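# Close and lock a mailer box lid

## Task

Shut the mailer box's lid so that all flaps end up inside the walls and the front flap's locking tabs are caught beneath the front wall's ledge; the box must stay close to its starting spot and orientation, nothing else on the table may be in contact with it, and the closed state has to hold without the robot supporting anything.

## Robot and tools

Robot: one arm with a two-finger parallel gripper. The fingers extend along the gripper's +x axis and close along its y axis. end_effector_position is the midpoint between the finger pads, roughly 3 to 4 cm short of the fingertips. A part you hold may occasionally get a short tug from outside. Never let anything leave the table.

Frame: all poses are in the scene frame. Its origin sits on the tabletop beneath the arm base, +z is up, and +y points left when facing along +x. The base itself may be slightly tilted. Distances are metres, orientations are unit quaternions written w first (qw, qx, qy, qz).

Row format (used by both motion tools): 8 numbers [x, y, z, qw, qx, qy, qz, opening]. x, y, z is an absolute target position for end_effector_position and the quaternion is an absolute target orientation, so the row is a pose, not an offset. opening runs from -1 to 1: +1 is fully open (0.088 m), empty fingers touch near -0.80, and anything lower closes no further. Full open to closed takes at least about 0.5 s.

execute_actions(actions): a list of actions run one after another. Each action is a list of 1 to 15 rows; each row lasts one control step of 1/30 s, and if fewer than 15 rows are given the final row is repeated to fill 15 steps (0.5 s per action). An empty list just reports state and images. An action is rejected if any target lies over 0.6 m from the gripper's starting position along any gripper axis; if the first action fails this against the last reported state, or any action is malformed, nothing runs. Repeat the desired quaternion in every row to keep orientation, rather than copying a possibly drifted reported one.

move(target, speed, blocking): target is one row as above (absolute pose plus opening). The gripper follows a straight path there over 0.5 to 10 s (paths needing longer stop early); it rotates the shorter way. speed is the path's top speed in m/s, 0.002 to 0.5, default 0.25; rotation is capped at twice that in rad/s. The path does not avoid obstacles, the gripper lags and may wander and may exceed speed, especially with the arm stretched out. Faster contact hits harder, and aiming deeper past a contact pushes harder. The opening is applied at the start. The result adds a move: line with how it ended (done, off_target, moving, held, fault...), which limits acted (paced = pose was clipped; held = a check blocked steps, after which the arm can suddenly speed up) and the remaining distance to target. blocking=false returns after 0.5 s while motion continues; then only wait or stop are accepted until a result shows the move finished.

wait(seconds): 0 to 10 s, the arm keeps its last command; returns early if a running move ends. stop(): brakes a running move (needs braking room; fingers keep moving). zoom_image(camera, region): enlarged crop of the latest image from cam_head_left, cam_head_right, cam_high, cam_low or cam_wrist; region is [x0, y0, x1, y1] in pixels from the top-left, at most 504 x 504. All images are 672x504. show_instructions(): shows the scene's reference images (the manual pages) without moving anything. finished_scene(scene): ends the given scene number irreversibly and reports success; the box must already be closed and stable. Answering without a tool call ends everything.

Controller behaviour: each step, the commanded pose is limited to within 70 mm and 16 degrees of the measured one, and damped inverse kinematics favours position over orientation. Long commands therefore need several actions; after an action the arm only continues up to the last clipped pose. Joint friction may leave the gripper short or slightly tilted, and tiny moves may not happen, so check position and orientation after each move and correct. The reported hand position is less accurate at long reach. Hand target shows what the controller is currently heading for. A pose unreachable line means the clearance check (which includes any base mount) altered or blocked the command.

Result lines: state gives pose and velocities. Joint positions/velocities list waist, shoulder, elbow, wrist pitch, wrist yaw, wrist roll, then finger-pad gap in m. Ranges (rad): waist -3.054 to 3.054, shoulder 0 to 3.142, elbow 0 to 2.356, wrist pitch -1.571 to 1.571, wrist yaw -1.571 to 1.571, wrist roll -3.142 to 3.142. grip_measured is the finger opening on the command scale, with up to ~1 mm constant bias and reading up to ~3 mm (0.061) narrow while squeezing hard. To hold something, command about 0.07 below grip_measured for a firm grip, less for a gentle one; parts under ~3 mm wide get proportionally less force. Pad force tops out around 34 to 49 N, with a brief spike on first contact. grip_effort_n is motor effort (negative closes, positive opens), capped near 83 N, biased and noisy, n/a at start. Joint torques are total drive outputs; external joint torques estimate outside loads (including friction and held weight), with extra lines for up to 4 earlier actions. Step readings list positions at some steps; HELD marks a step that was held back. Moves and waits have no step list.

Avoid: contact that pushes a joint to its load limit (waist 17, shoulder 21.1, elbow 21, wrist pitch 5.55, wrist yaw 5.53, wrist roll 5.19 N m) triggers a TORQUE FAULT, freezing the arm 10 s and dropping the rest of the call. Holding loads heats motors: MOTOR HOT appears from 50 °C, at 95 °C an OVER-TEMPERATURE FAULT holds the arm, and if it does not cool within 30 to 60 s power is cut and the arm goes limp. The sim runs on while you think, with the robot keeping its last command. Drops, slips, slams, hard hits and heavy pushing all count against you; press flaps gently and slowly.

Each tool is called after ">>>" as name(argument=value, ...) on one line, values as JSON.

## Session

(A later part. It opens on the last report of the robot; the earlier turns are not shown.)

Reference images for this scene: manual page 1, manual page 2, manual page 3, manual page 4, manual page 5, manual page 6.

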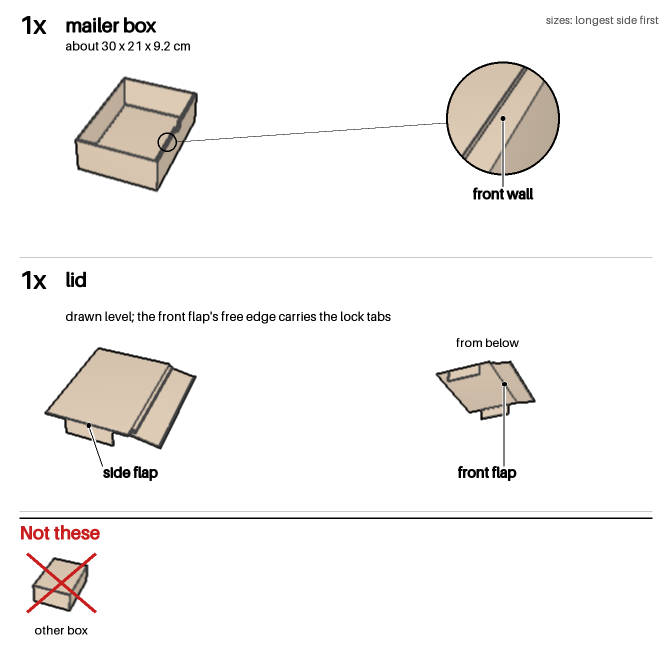

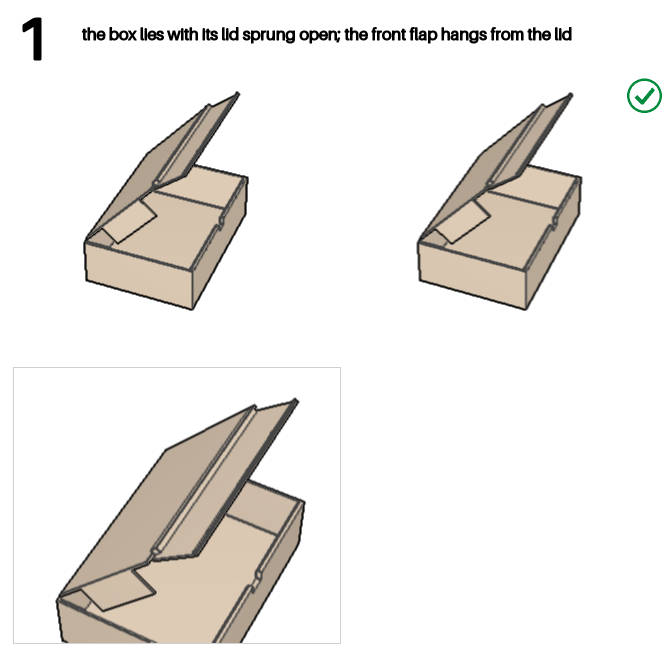

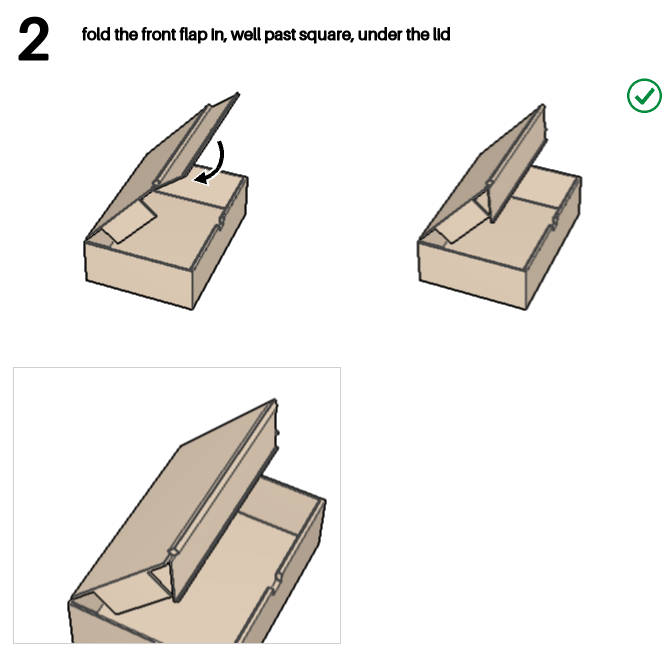

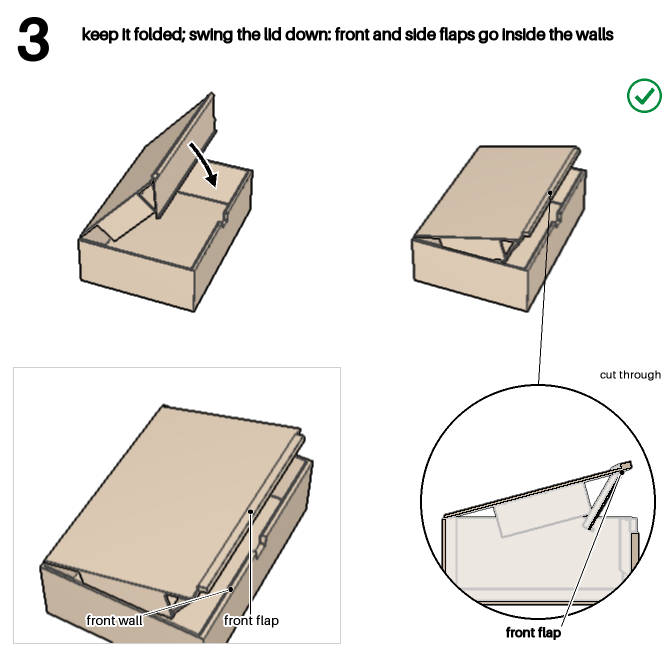

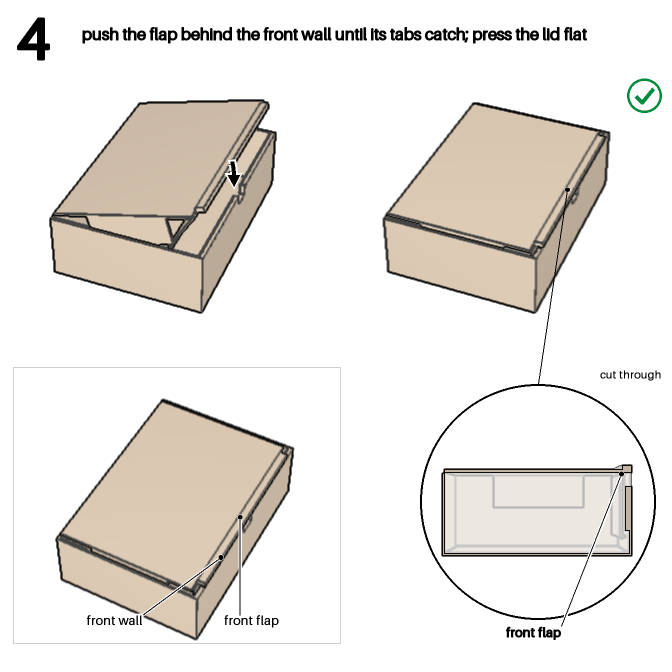

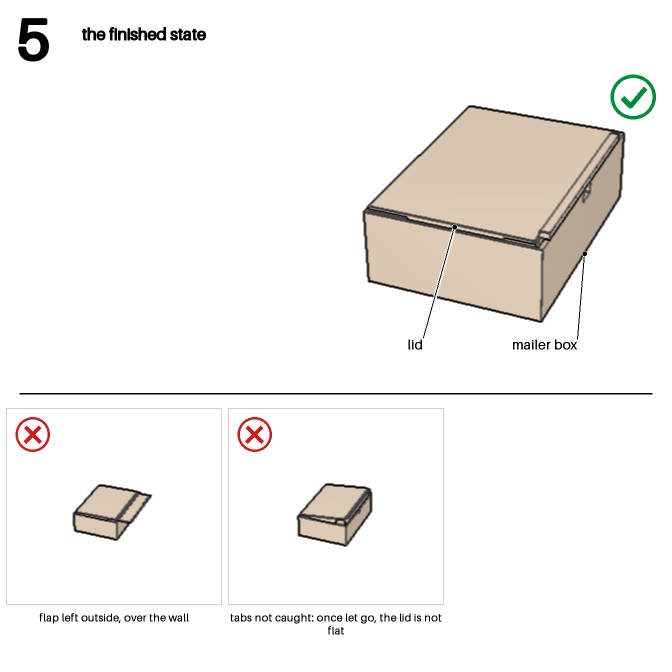

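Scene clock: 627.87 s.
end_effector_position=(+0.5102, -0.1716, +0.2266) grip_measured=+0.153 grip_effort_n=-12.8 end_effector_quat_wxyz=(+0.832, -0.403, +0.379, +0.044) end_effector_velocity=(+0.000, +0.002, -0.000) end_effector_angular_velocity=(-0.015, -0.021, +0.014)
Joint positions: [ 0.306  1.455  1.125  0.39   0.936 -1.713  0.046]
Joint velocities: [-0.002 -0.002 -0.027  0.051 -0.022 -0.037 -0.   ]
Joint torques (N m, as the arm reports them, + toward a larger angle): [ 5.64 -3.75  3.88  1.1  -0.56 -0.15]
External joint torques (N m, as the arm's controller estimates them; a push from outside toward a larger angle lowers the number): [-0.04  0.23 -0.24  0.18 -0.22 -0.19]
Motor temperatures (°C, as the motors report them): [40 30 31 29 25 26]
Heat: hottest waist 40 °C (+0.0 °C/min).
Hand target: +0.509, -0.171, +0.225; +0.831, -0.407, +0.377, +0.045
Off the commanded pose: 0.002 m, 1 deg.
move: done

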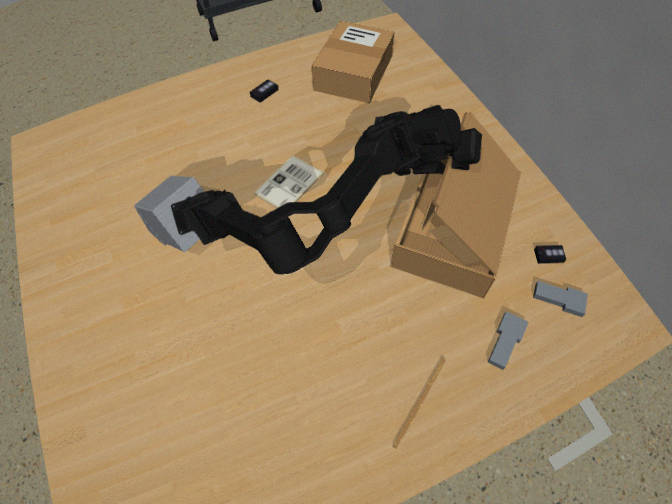

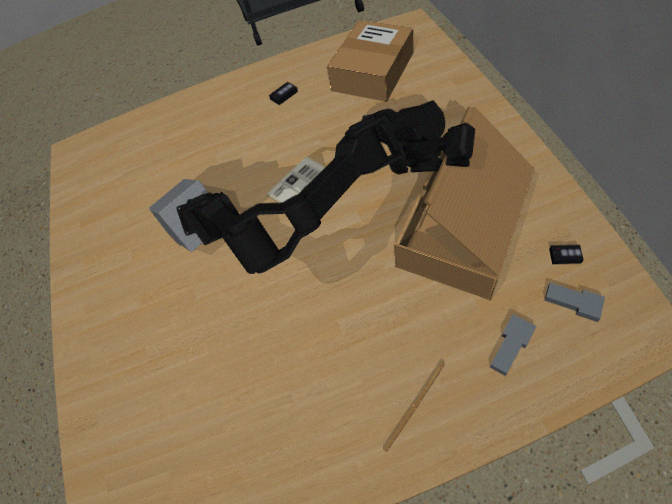

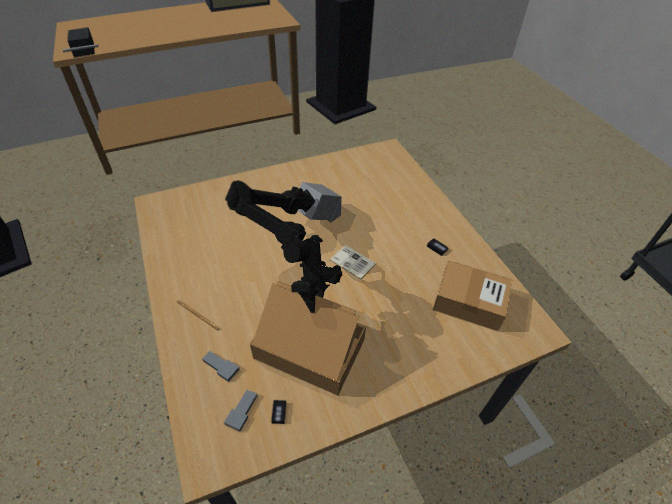

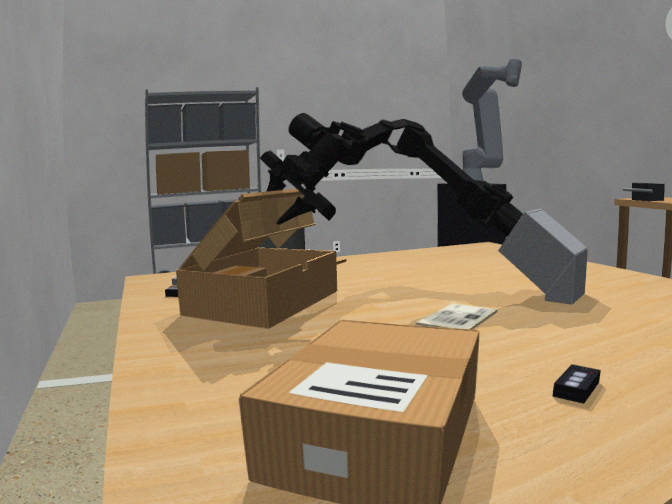

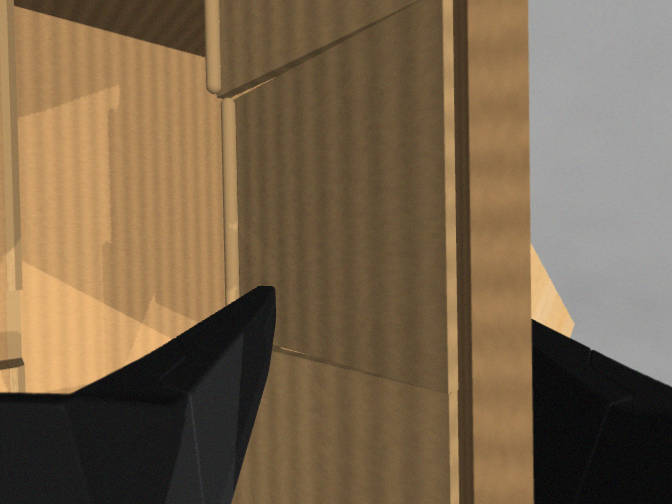

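>>> move(target=[0.496,-0.148,0.182,0.802,-0.501,0.325,-0.024,0.15], speed=0.04)

>>> zoom_image(camera="cam_low", region=[160,100,380,330])

Scene clock: 635.77 s.
end_effector_position=(+0.4967, -0.1533, +0.1869) grip_measured=+0.153 grip_effort_n=-12.3 end_effector_quat_wxyz=(+0.805, -0.494, +0.326, -0.032) end_effector_velocity=(-0.000, -0.003, -0.000) end_effector_angular_velocity=(-0.018, -0.002, -0.003)
Joint positions: [ 0.217  1.575  0.834  1.12   0.774 -2.062  0.046]
Joint velocities: [-0.007  0.002 -0.002  0.022 -0.007 -0.022 -0.   ]
Joint torques (N m, as the arm reports them, + toward a larger angle): [ 5.76 -2.88  3.15  1.08 -0.73 -0.1 ]
External joint torques (N m, as the arm's controller estimates them; a push from outside toward a larger angle lowers the number): [ 0.04  1.62 -0.38  0.1  -0.27 -0.15]
Motor temperatures (°C, as the motors report them): [40 30 31 30 25 26]
Heat: hottest waist 40 °C (+0.0 °C/min).
Hand target: +0.496, -0.148, +0.182; +0.802, -0.501, +0.325, -0.024
Off the commanded pose: 0.007 m, 1 deg.
move: done

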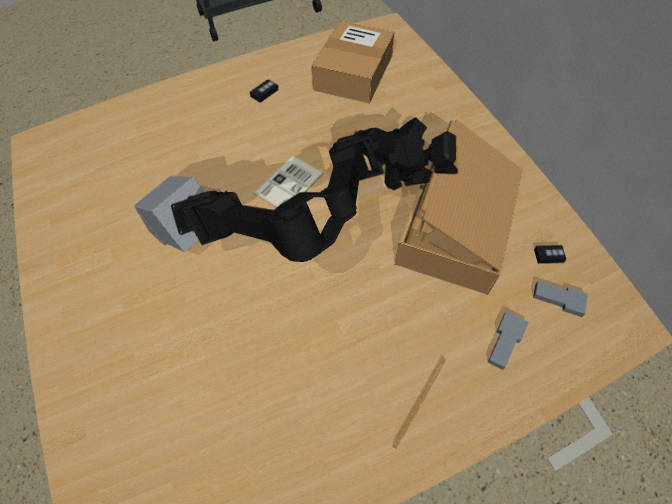

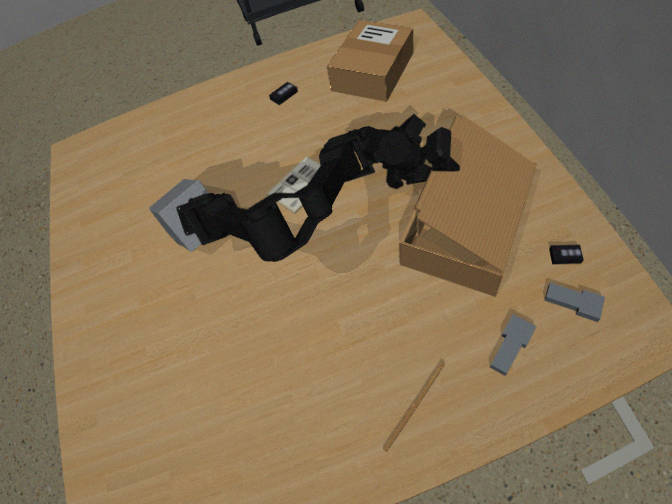

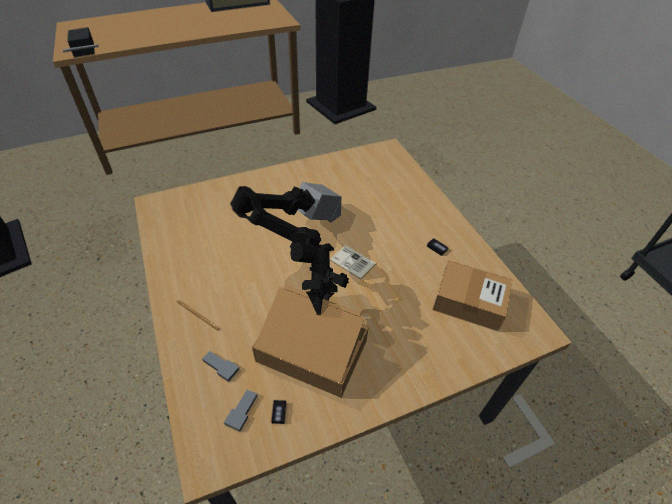

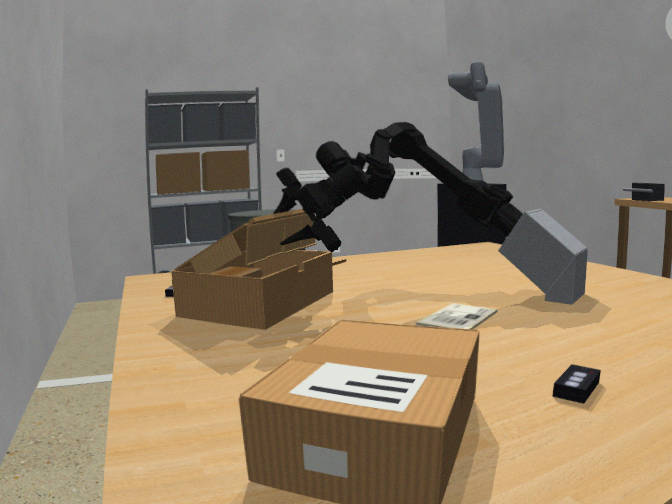

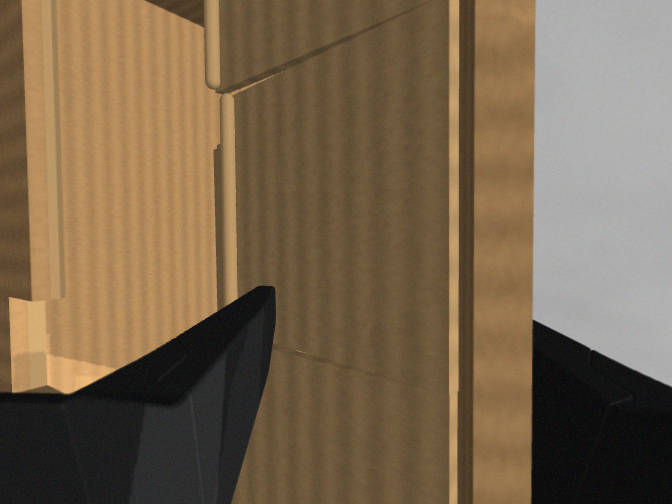

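Region (160, 100, 380, 330) of cam_low's 672x504 image, scaled by 2.191, with more detail than that image has; it fills the left 482 columns of this view, and the rest is white.

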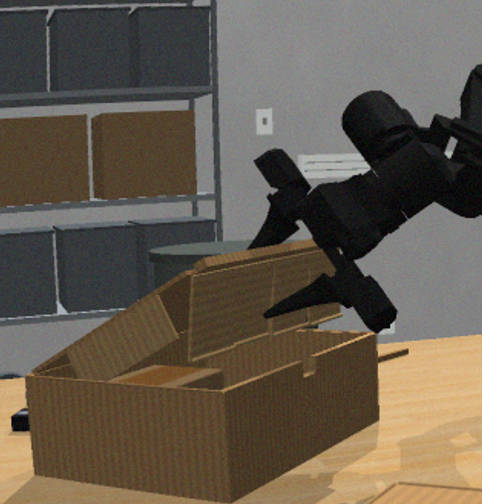

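Keep the roll and go down.

>>> move(target=[0.490,-0.138,0.148,0.802,-0.501,0.325,-0.024,0.1], speed=0.02)

>>> zoom_image(camera="cam_low", region=[160,100,380,330])

Scene clock: 649.63 s.
end_effector_position=(+0.4912, -0.1433, +0.1536) grip_measured=+0.103 grip_effort_n=-15.1 end_effector_quat_wxyz=(+0.803, -0.498, +0.325, -0.032) end_effector_velocity=(+0.000, +0.003, -0.000) end_effector_angular_velocity=(-0.007, -0.006, +0.025)
Joint positions: [ 0.149  1.649  0.781  1.23   0.708 -2.041  0.044]
Joint velocities: [-0.002 -0.002 -0.007 -0.007 -0.022 -0.007 -0.   ]
Joint torques (N m, as the arm reports them, + toward a larger angle): [ 5.75 -2.87  2.67  1.09 -0.68  0.21]
External joint torques (N m, as the arm's controller estimates them; a push from outside toward a larger angle lowers the number): [-0.16  1.94 -0.4   0.08 -0.23  0.16]
Motor temperatures (°C, as the motors report them): [40 30 30 30 25 26]
Heat: hottest waist 40 °C (+0.0 °C/min).
Hand target: +0.490, -0.138, +0.148; +0.802, -0.501, +0.325, -0.024
Off the commanded pose: 0.008 m, 1 deg.
move: done

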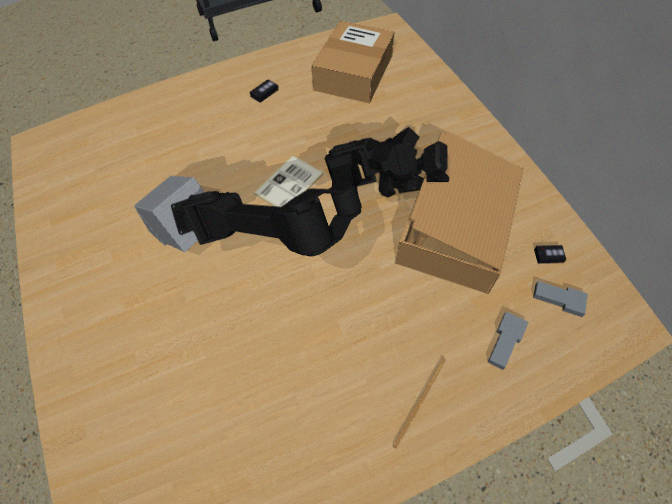

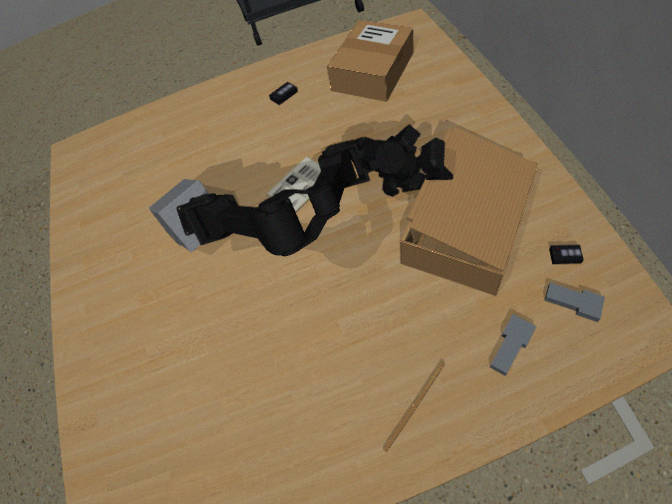

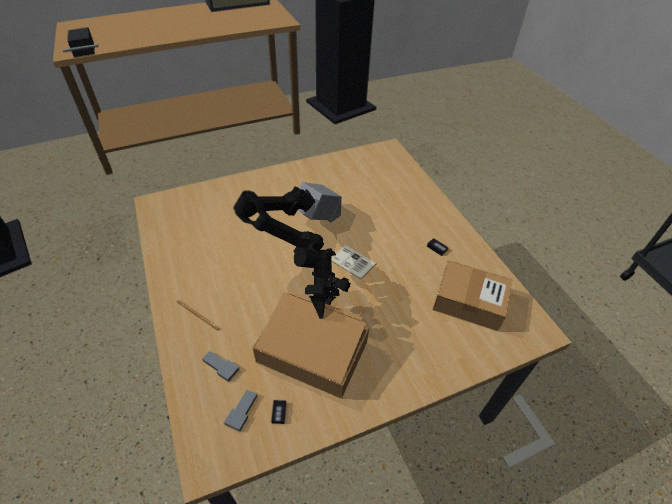

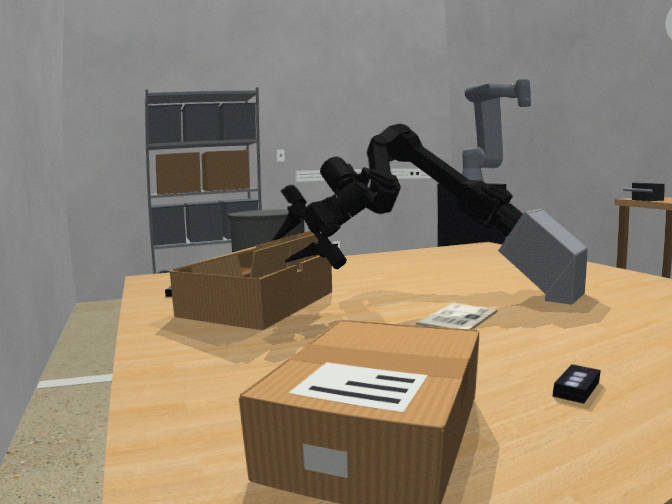

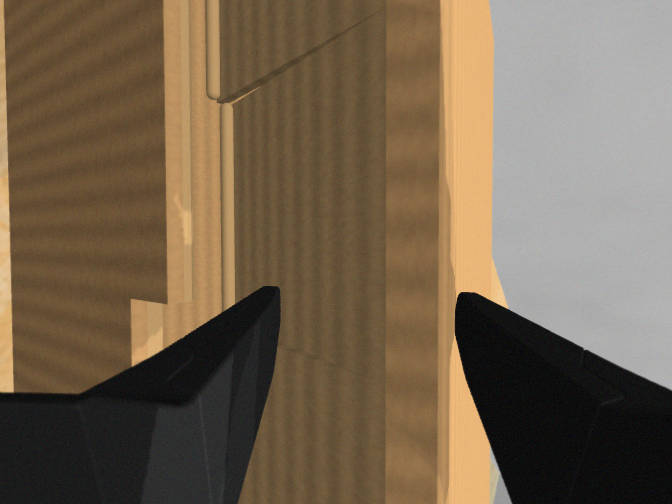

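Region (160, 100, 380, 330) of cam_low's 672x504 image, scaled by 2.191, with more detail than that image has; it fills the left 482 columns of this view, and the rest is white.

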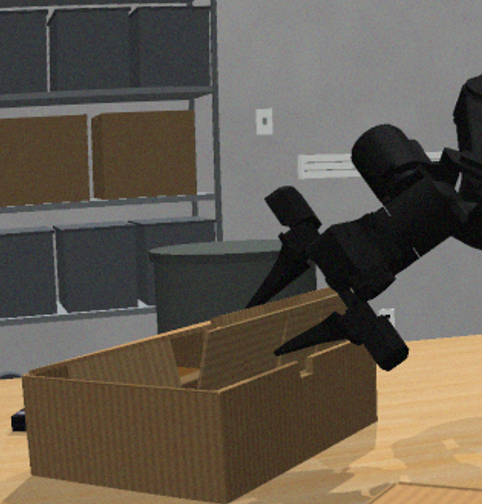

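>>> move(target=[0.491,-0.142,0.148,0.842,-0.342,0.409,0.092,0.1], speed=0.06)

>>> zoom_image(camera="cam_low", region=[160,100,380,330])

Scene clock: 660.40 s.
end_effector_position=(+0.4909, -0.1380, +0.1481) grip_measured=+0.103 grip_effort_n=-12.8 end_effector_quat_wxyz=(+0.841, -0.345, +0.406, +0.095) end_effector_velocity=(-0.001, -0.003, -0.000) end_effector_angular_velocity=(+0.018, +0.018, -0.011)
Joint positions: [ 0.168  1.494  1.003  0.326  0.791 -1.479  0.044]
Joint velocities: [-0.002 -0.007  0.017 -0.051  0.007  0.037 -0.   ]
Joint torques (N m, as the arm reports them, + toward a larger angle): [ 5.38 -4.7   5.01  0.66 -0.28  0.19]
External joint torques (N m, as the arm's controller estimates them; a push from outside toward a larger angle lowers the number): [-0.3   0.03  1.19 -0.25  0.02  0.16]
Motor temperatures (°C, as the motors report them): [40 30 30 30 25 26]
Heat: hottest waist 40 °C (+1.0 °C/min).
Hand target: +0.491, -0.142, +0.148; +0.841, -0.342, +0.408, +0.092
Off the commanded pose: 0.004 m, 1 deg.
move: done

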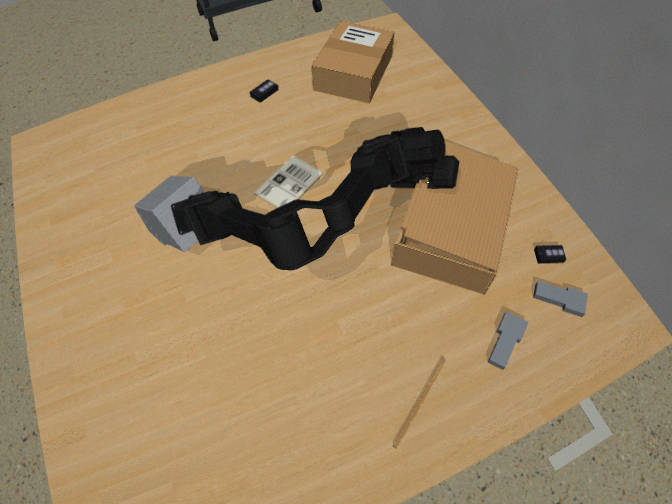

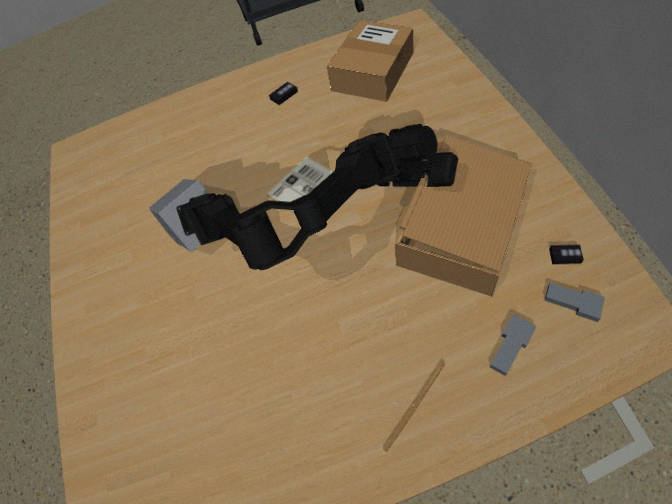

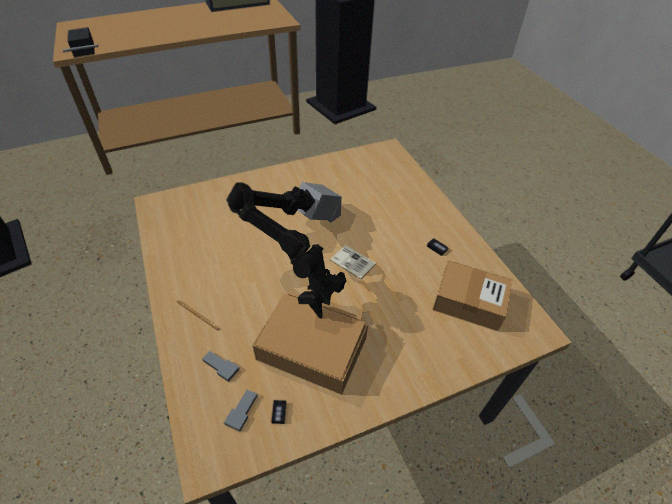

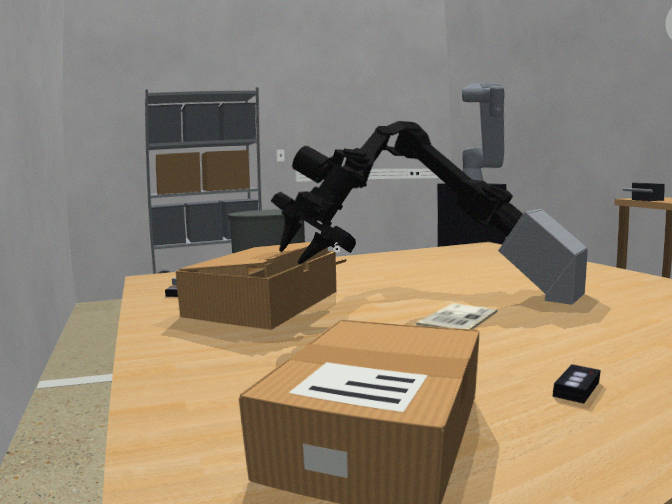

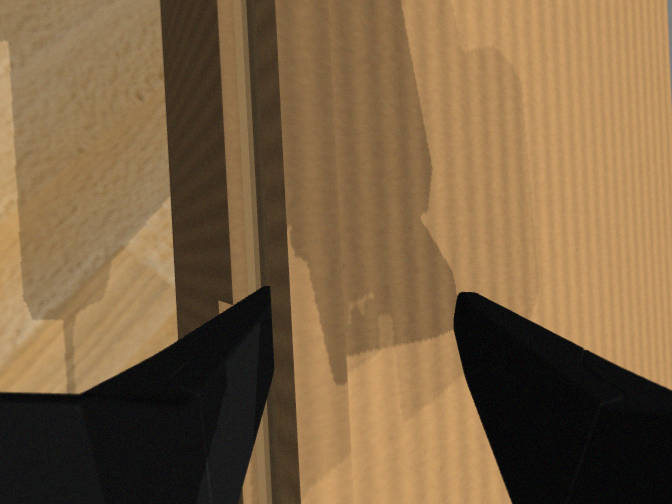

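Region (160, 100, 380, 330) of cam_low's 672x504 image, scaled by 2.191, with more detail than that image has; it fills the left 482 columns of this view, and the rest is white.

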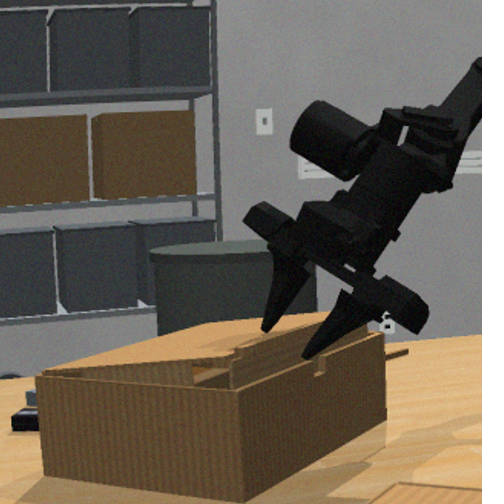

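>>> move(target=[0.491,-0.140,0.153,0.837,-0.13,0.483,0.224,0.1], speed=0.08)

>>> move(target=[0.491,-0.140,0.134,0.837,-0.13,0.483,0.224,0.1], speed=0.015)

>>> zoom_image(camera="cam_low", region=[160,100,380,330])

Scene clock: 670.47 s.
end_effector_position=(+0.4901, -0.1418, +0.1562) grip_measured=+0.102 grip_effort_n=-10.9 end_effector_quat_wxyz=(+0.839, -0.133, +0.479, +0.221) end_effector_velocity=(-0.002, -0.001, +0.000) end_effector_angular_velocity=(+0.008, +0.014, +0.012)
Joint positions: [ 0.116  1.552  1.457 -0.576  0.571 -0.895  0.044]
Joint velocities: [-0.002  0.002  0.017 -0.037 -0.007  0.007 -0.   ]
Joint torques (N m, as the arm reports them, + toward a larger angle): [ 5.84 -3.66  5.39  0.42 -0.5   0.18]
External joint torques (N m, as the arm's controller estimates them; a push from outside toward a larger angle lowers the number): [ 0.    1.78  1.43 -0.19 -0.2   0.18]
Motor temperatures (°C, as the motors report them): [40 31 31 29 25 26]
Heat: hottest waist 40 °C (+0.0 °C/min).
Hand target: +0.491, -0.140, +0.153; +0.837, -0.130, +0.482, +0.224
Off the commanded pose: 0.004 m, 1 deg.
move: done

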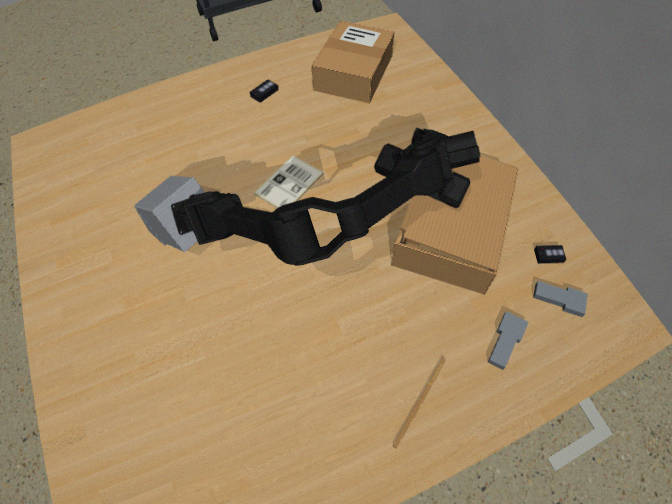

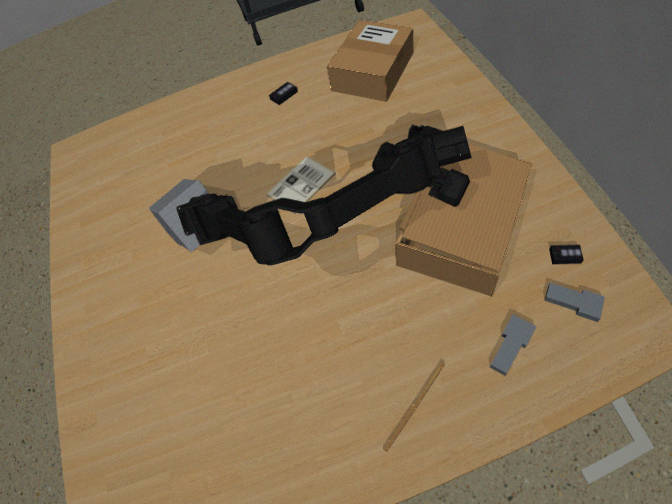

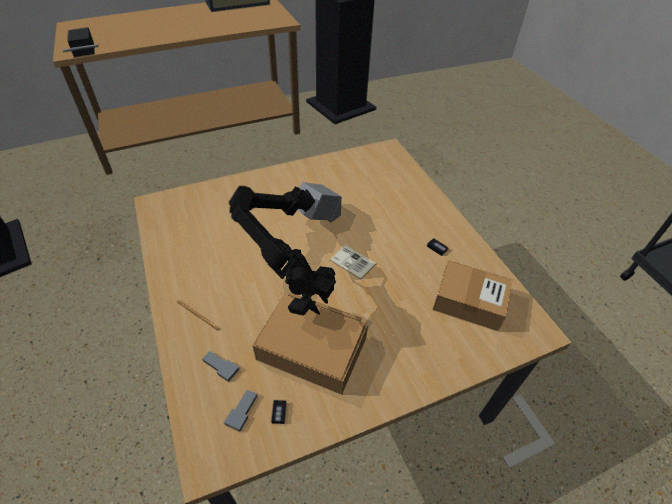

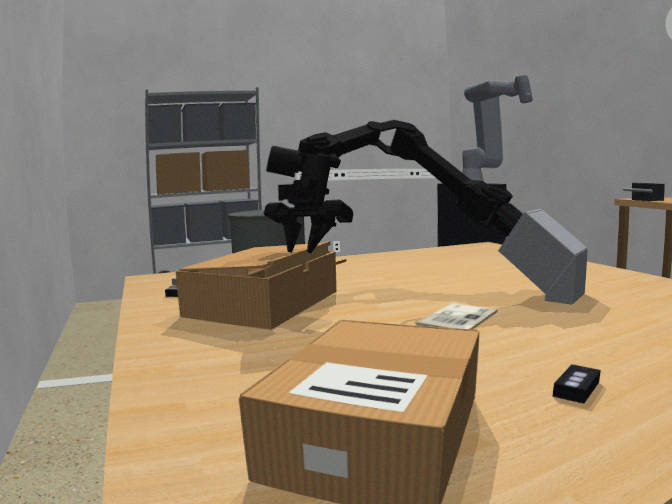

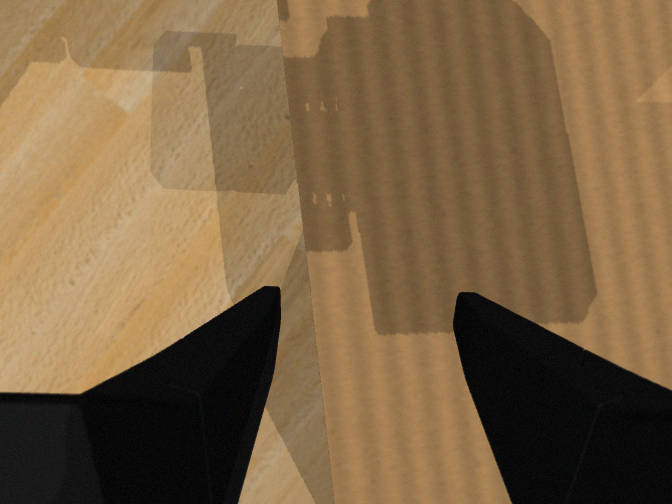

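Scene clock: 672.17 s.
end_effector_position=(+0.4923, -0.1455, +0.1408) grip_measured=+0.102 grip_effort_n=-10.5 end_effector_quat_wxyz=(+0.841, -0.128, +0.479, +0.216) end_effector_velocity=(-0.003, +0.001, -0.003) end_effector_angular_velocity=(-0.006, +0.005, +0.027)
Joint positions: [ 0.071  1.56   1.436 -0.524  0.536 -0.918  0.044]
Joint velocities: [-0.007 -0.002 -0.007 -0.007 -0.007 -0.022 -0.   ]
Joint torques (N m, as the arm reports them, + toward a larger angle): [ 5.67 -3.84  3.69  0.86 -0.51 -0.15]
External joint torques (N m, as the arm's controller estimates them; a push from outside toward a larger angle lowers the number): [-0.23  1.9  -0.24  0.28 -0.18 -0.15]
Motor temperatures (°C, as the motors report them): [40 31 31 29 25 26]
Heat: hottest waist 40 °C (+0.0 °C/min).
Hand target: +0.491, -0.140, +0.134; +0.837, -0.130, +0.483, +0.224
Off the commanded pose: 0.009 m, 1 deg.
move: off_target

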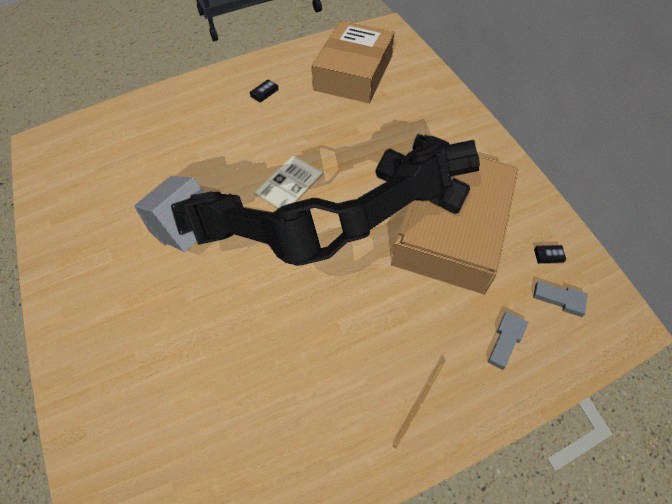

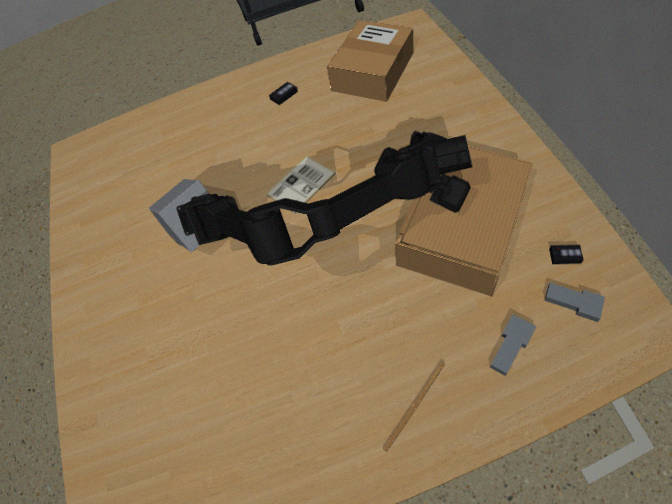

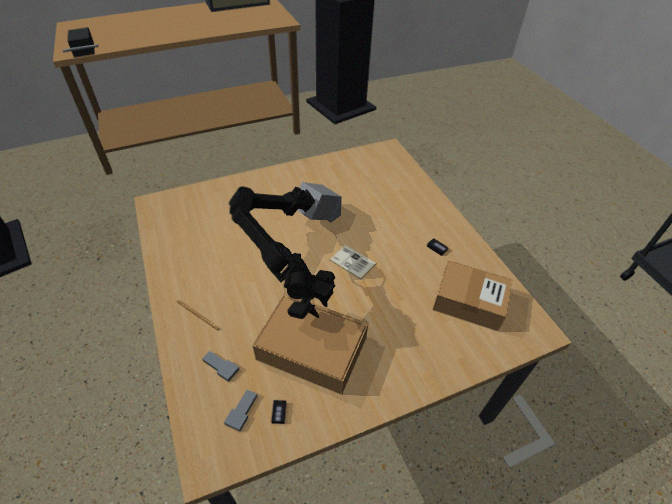

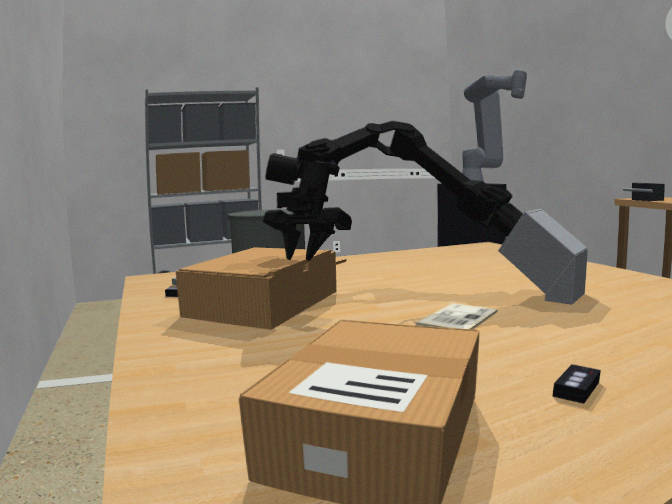

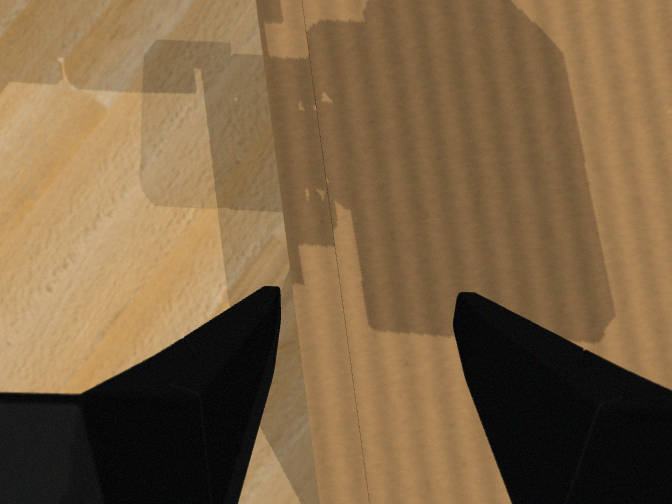

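Region (160, 100, 380, 330) of cam_low's 672x504 image, scaled by 2.191, with more detail than that image has; it fills the left 482 columns of this view, and the rest is white.

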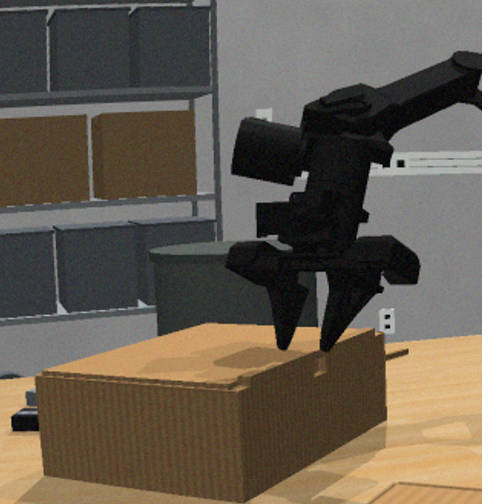

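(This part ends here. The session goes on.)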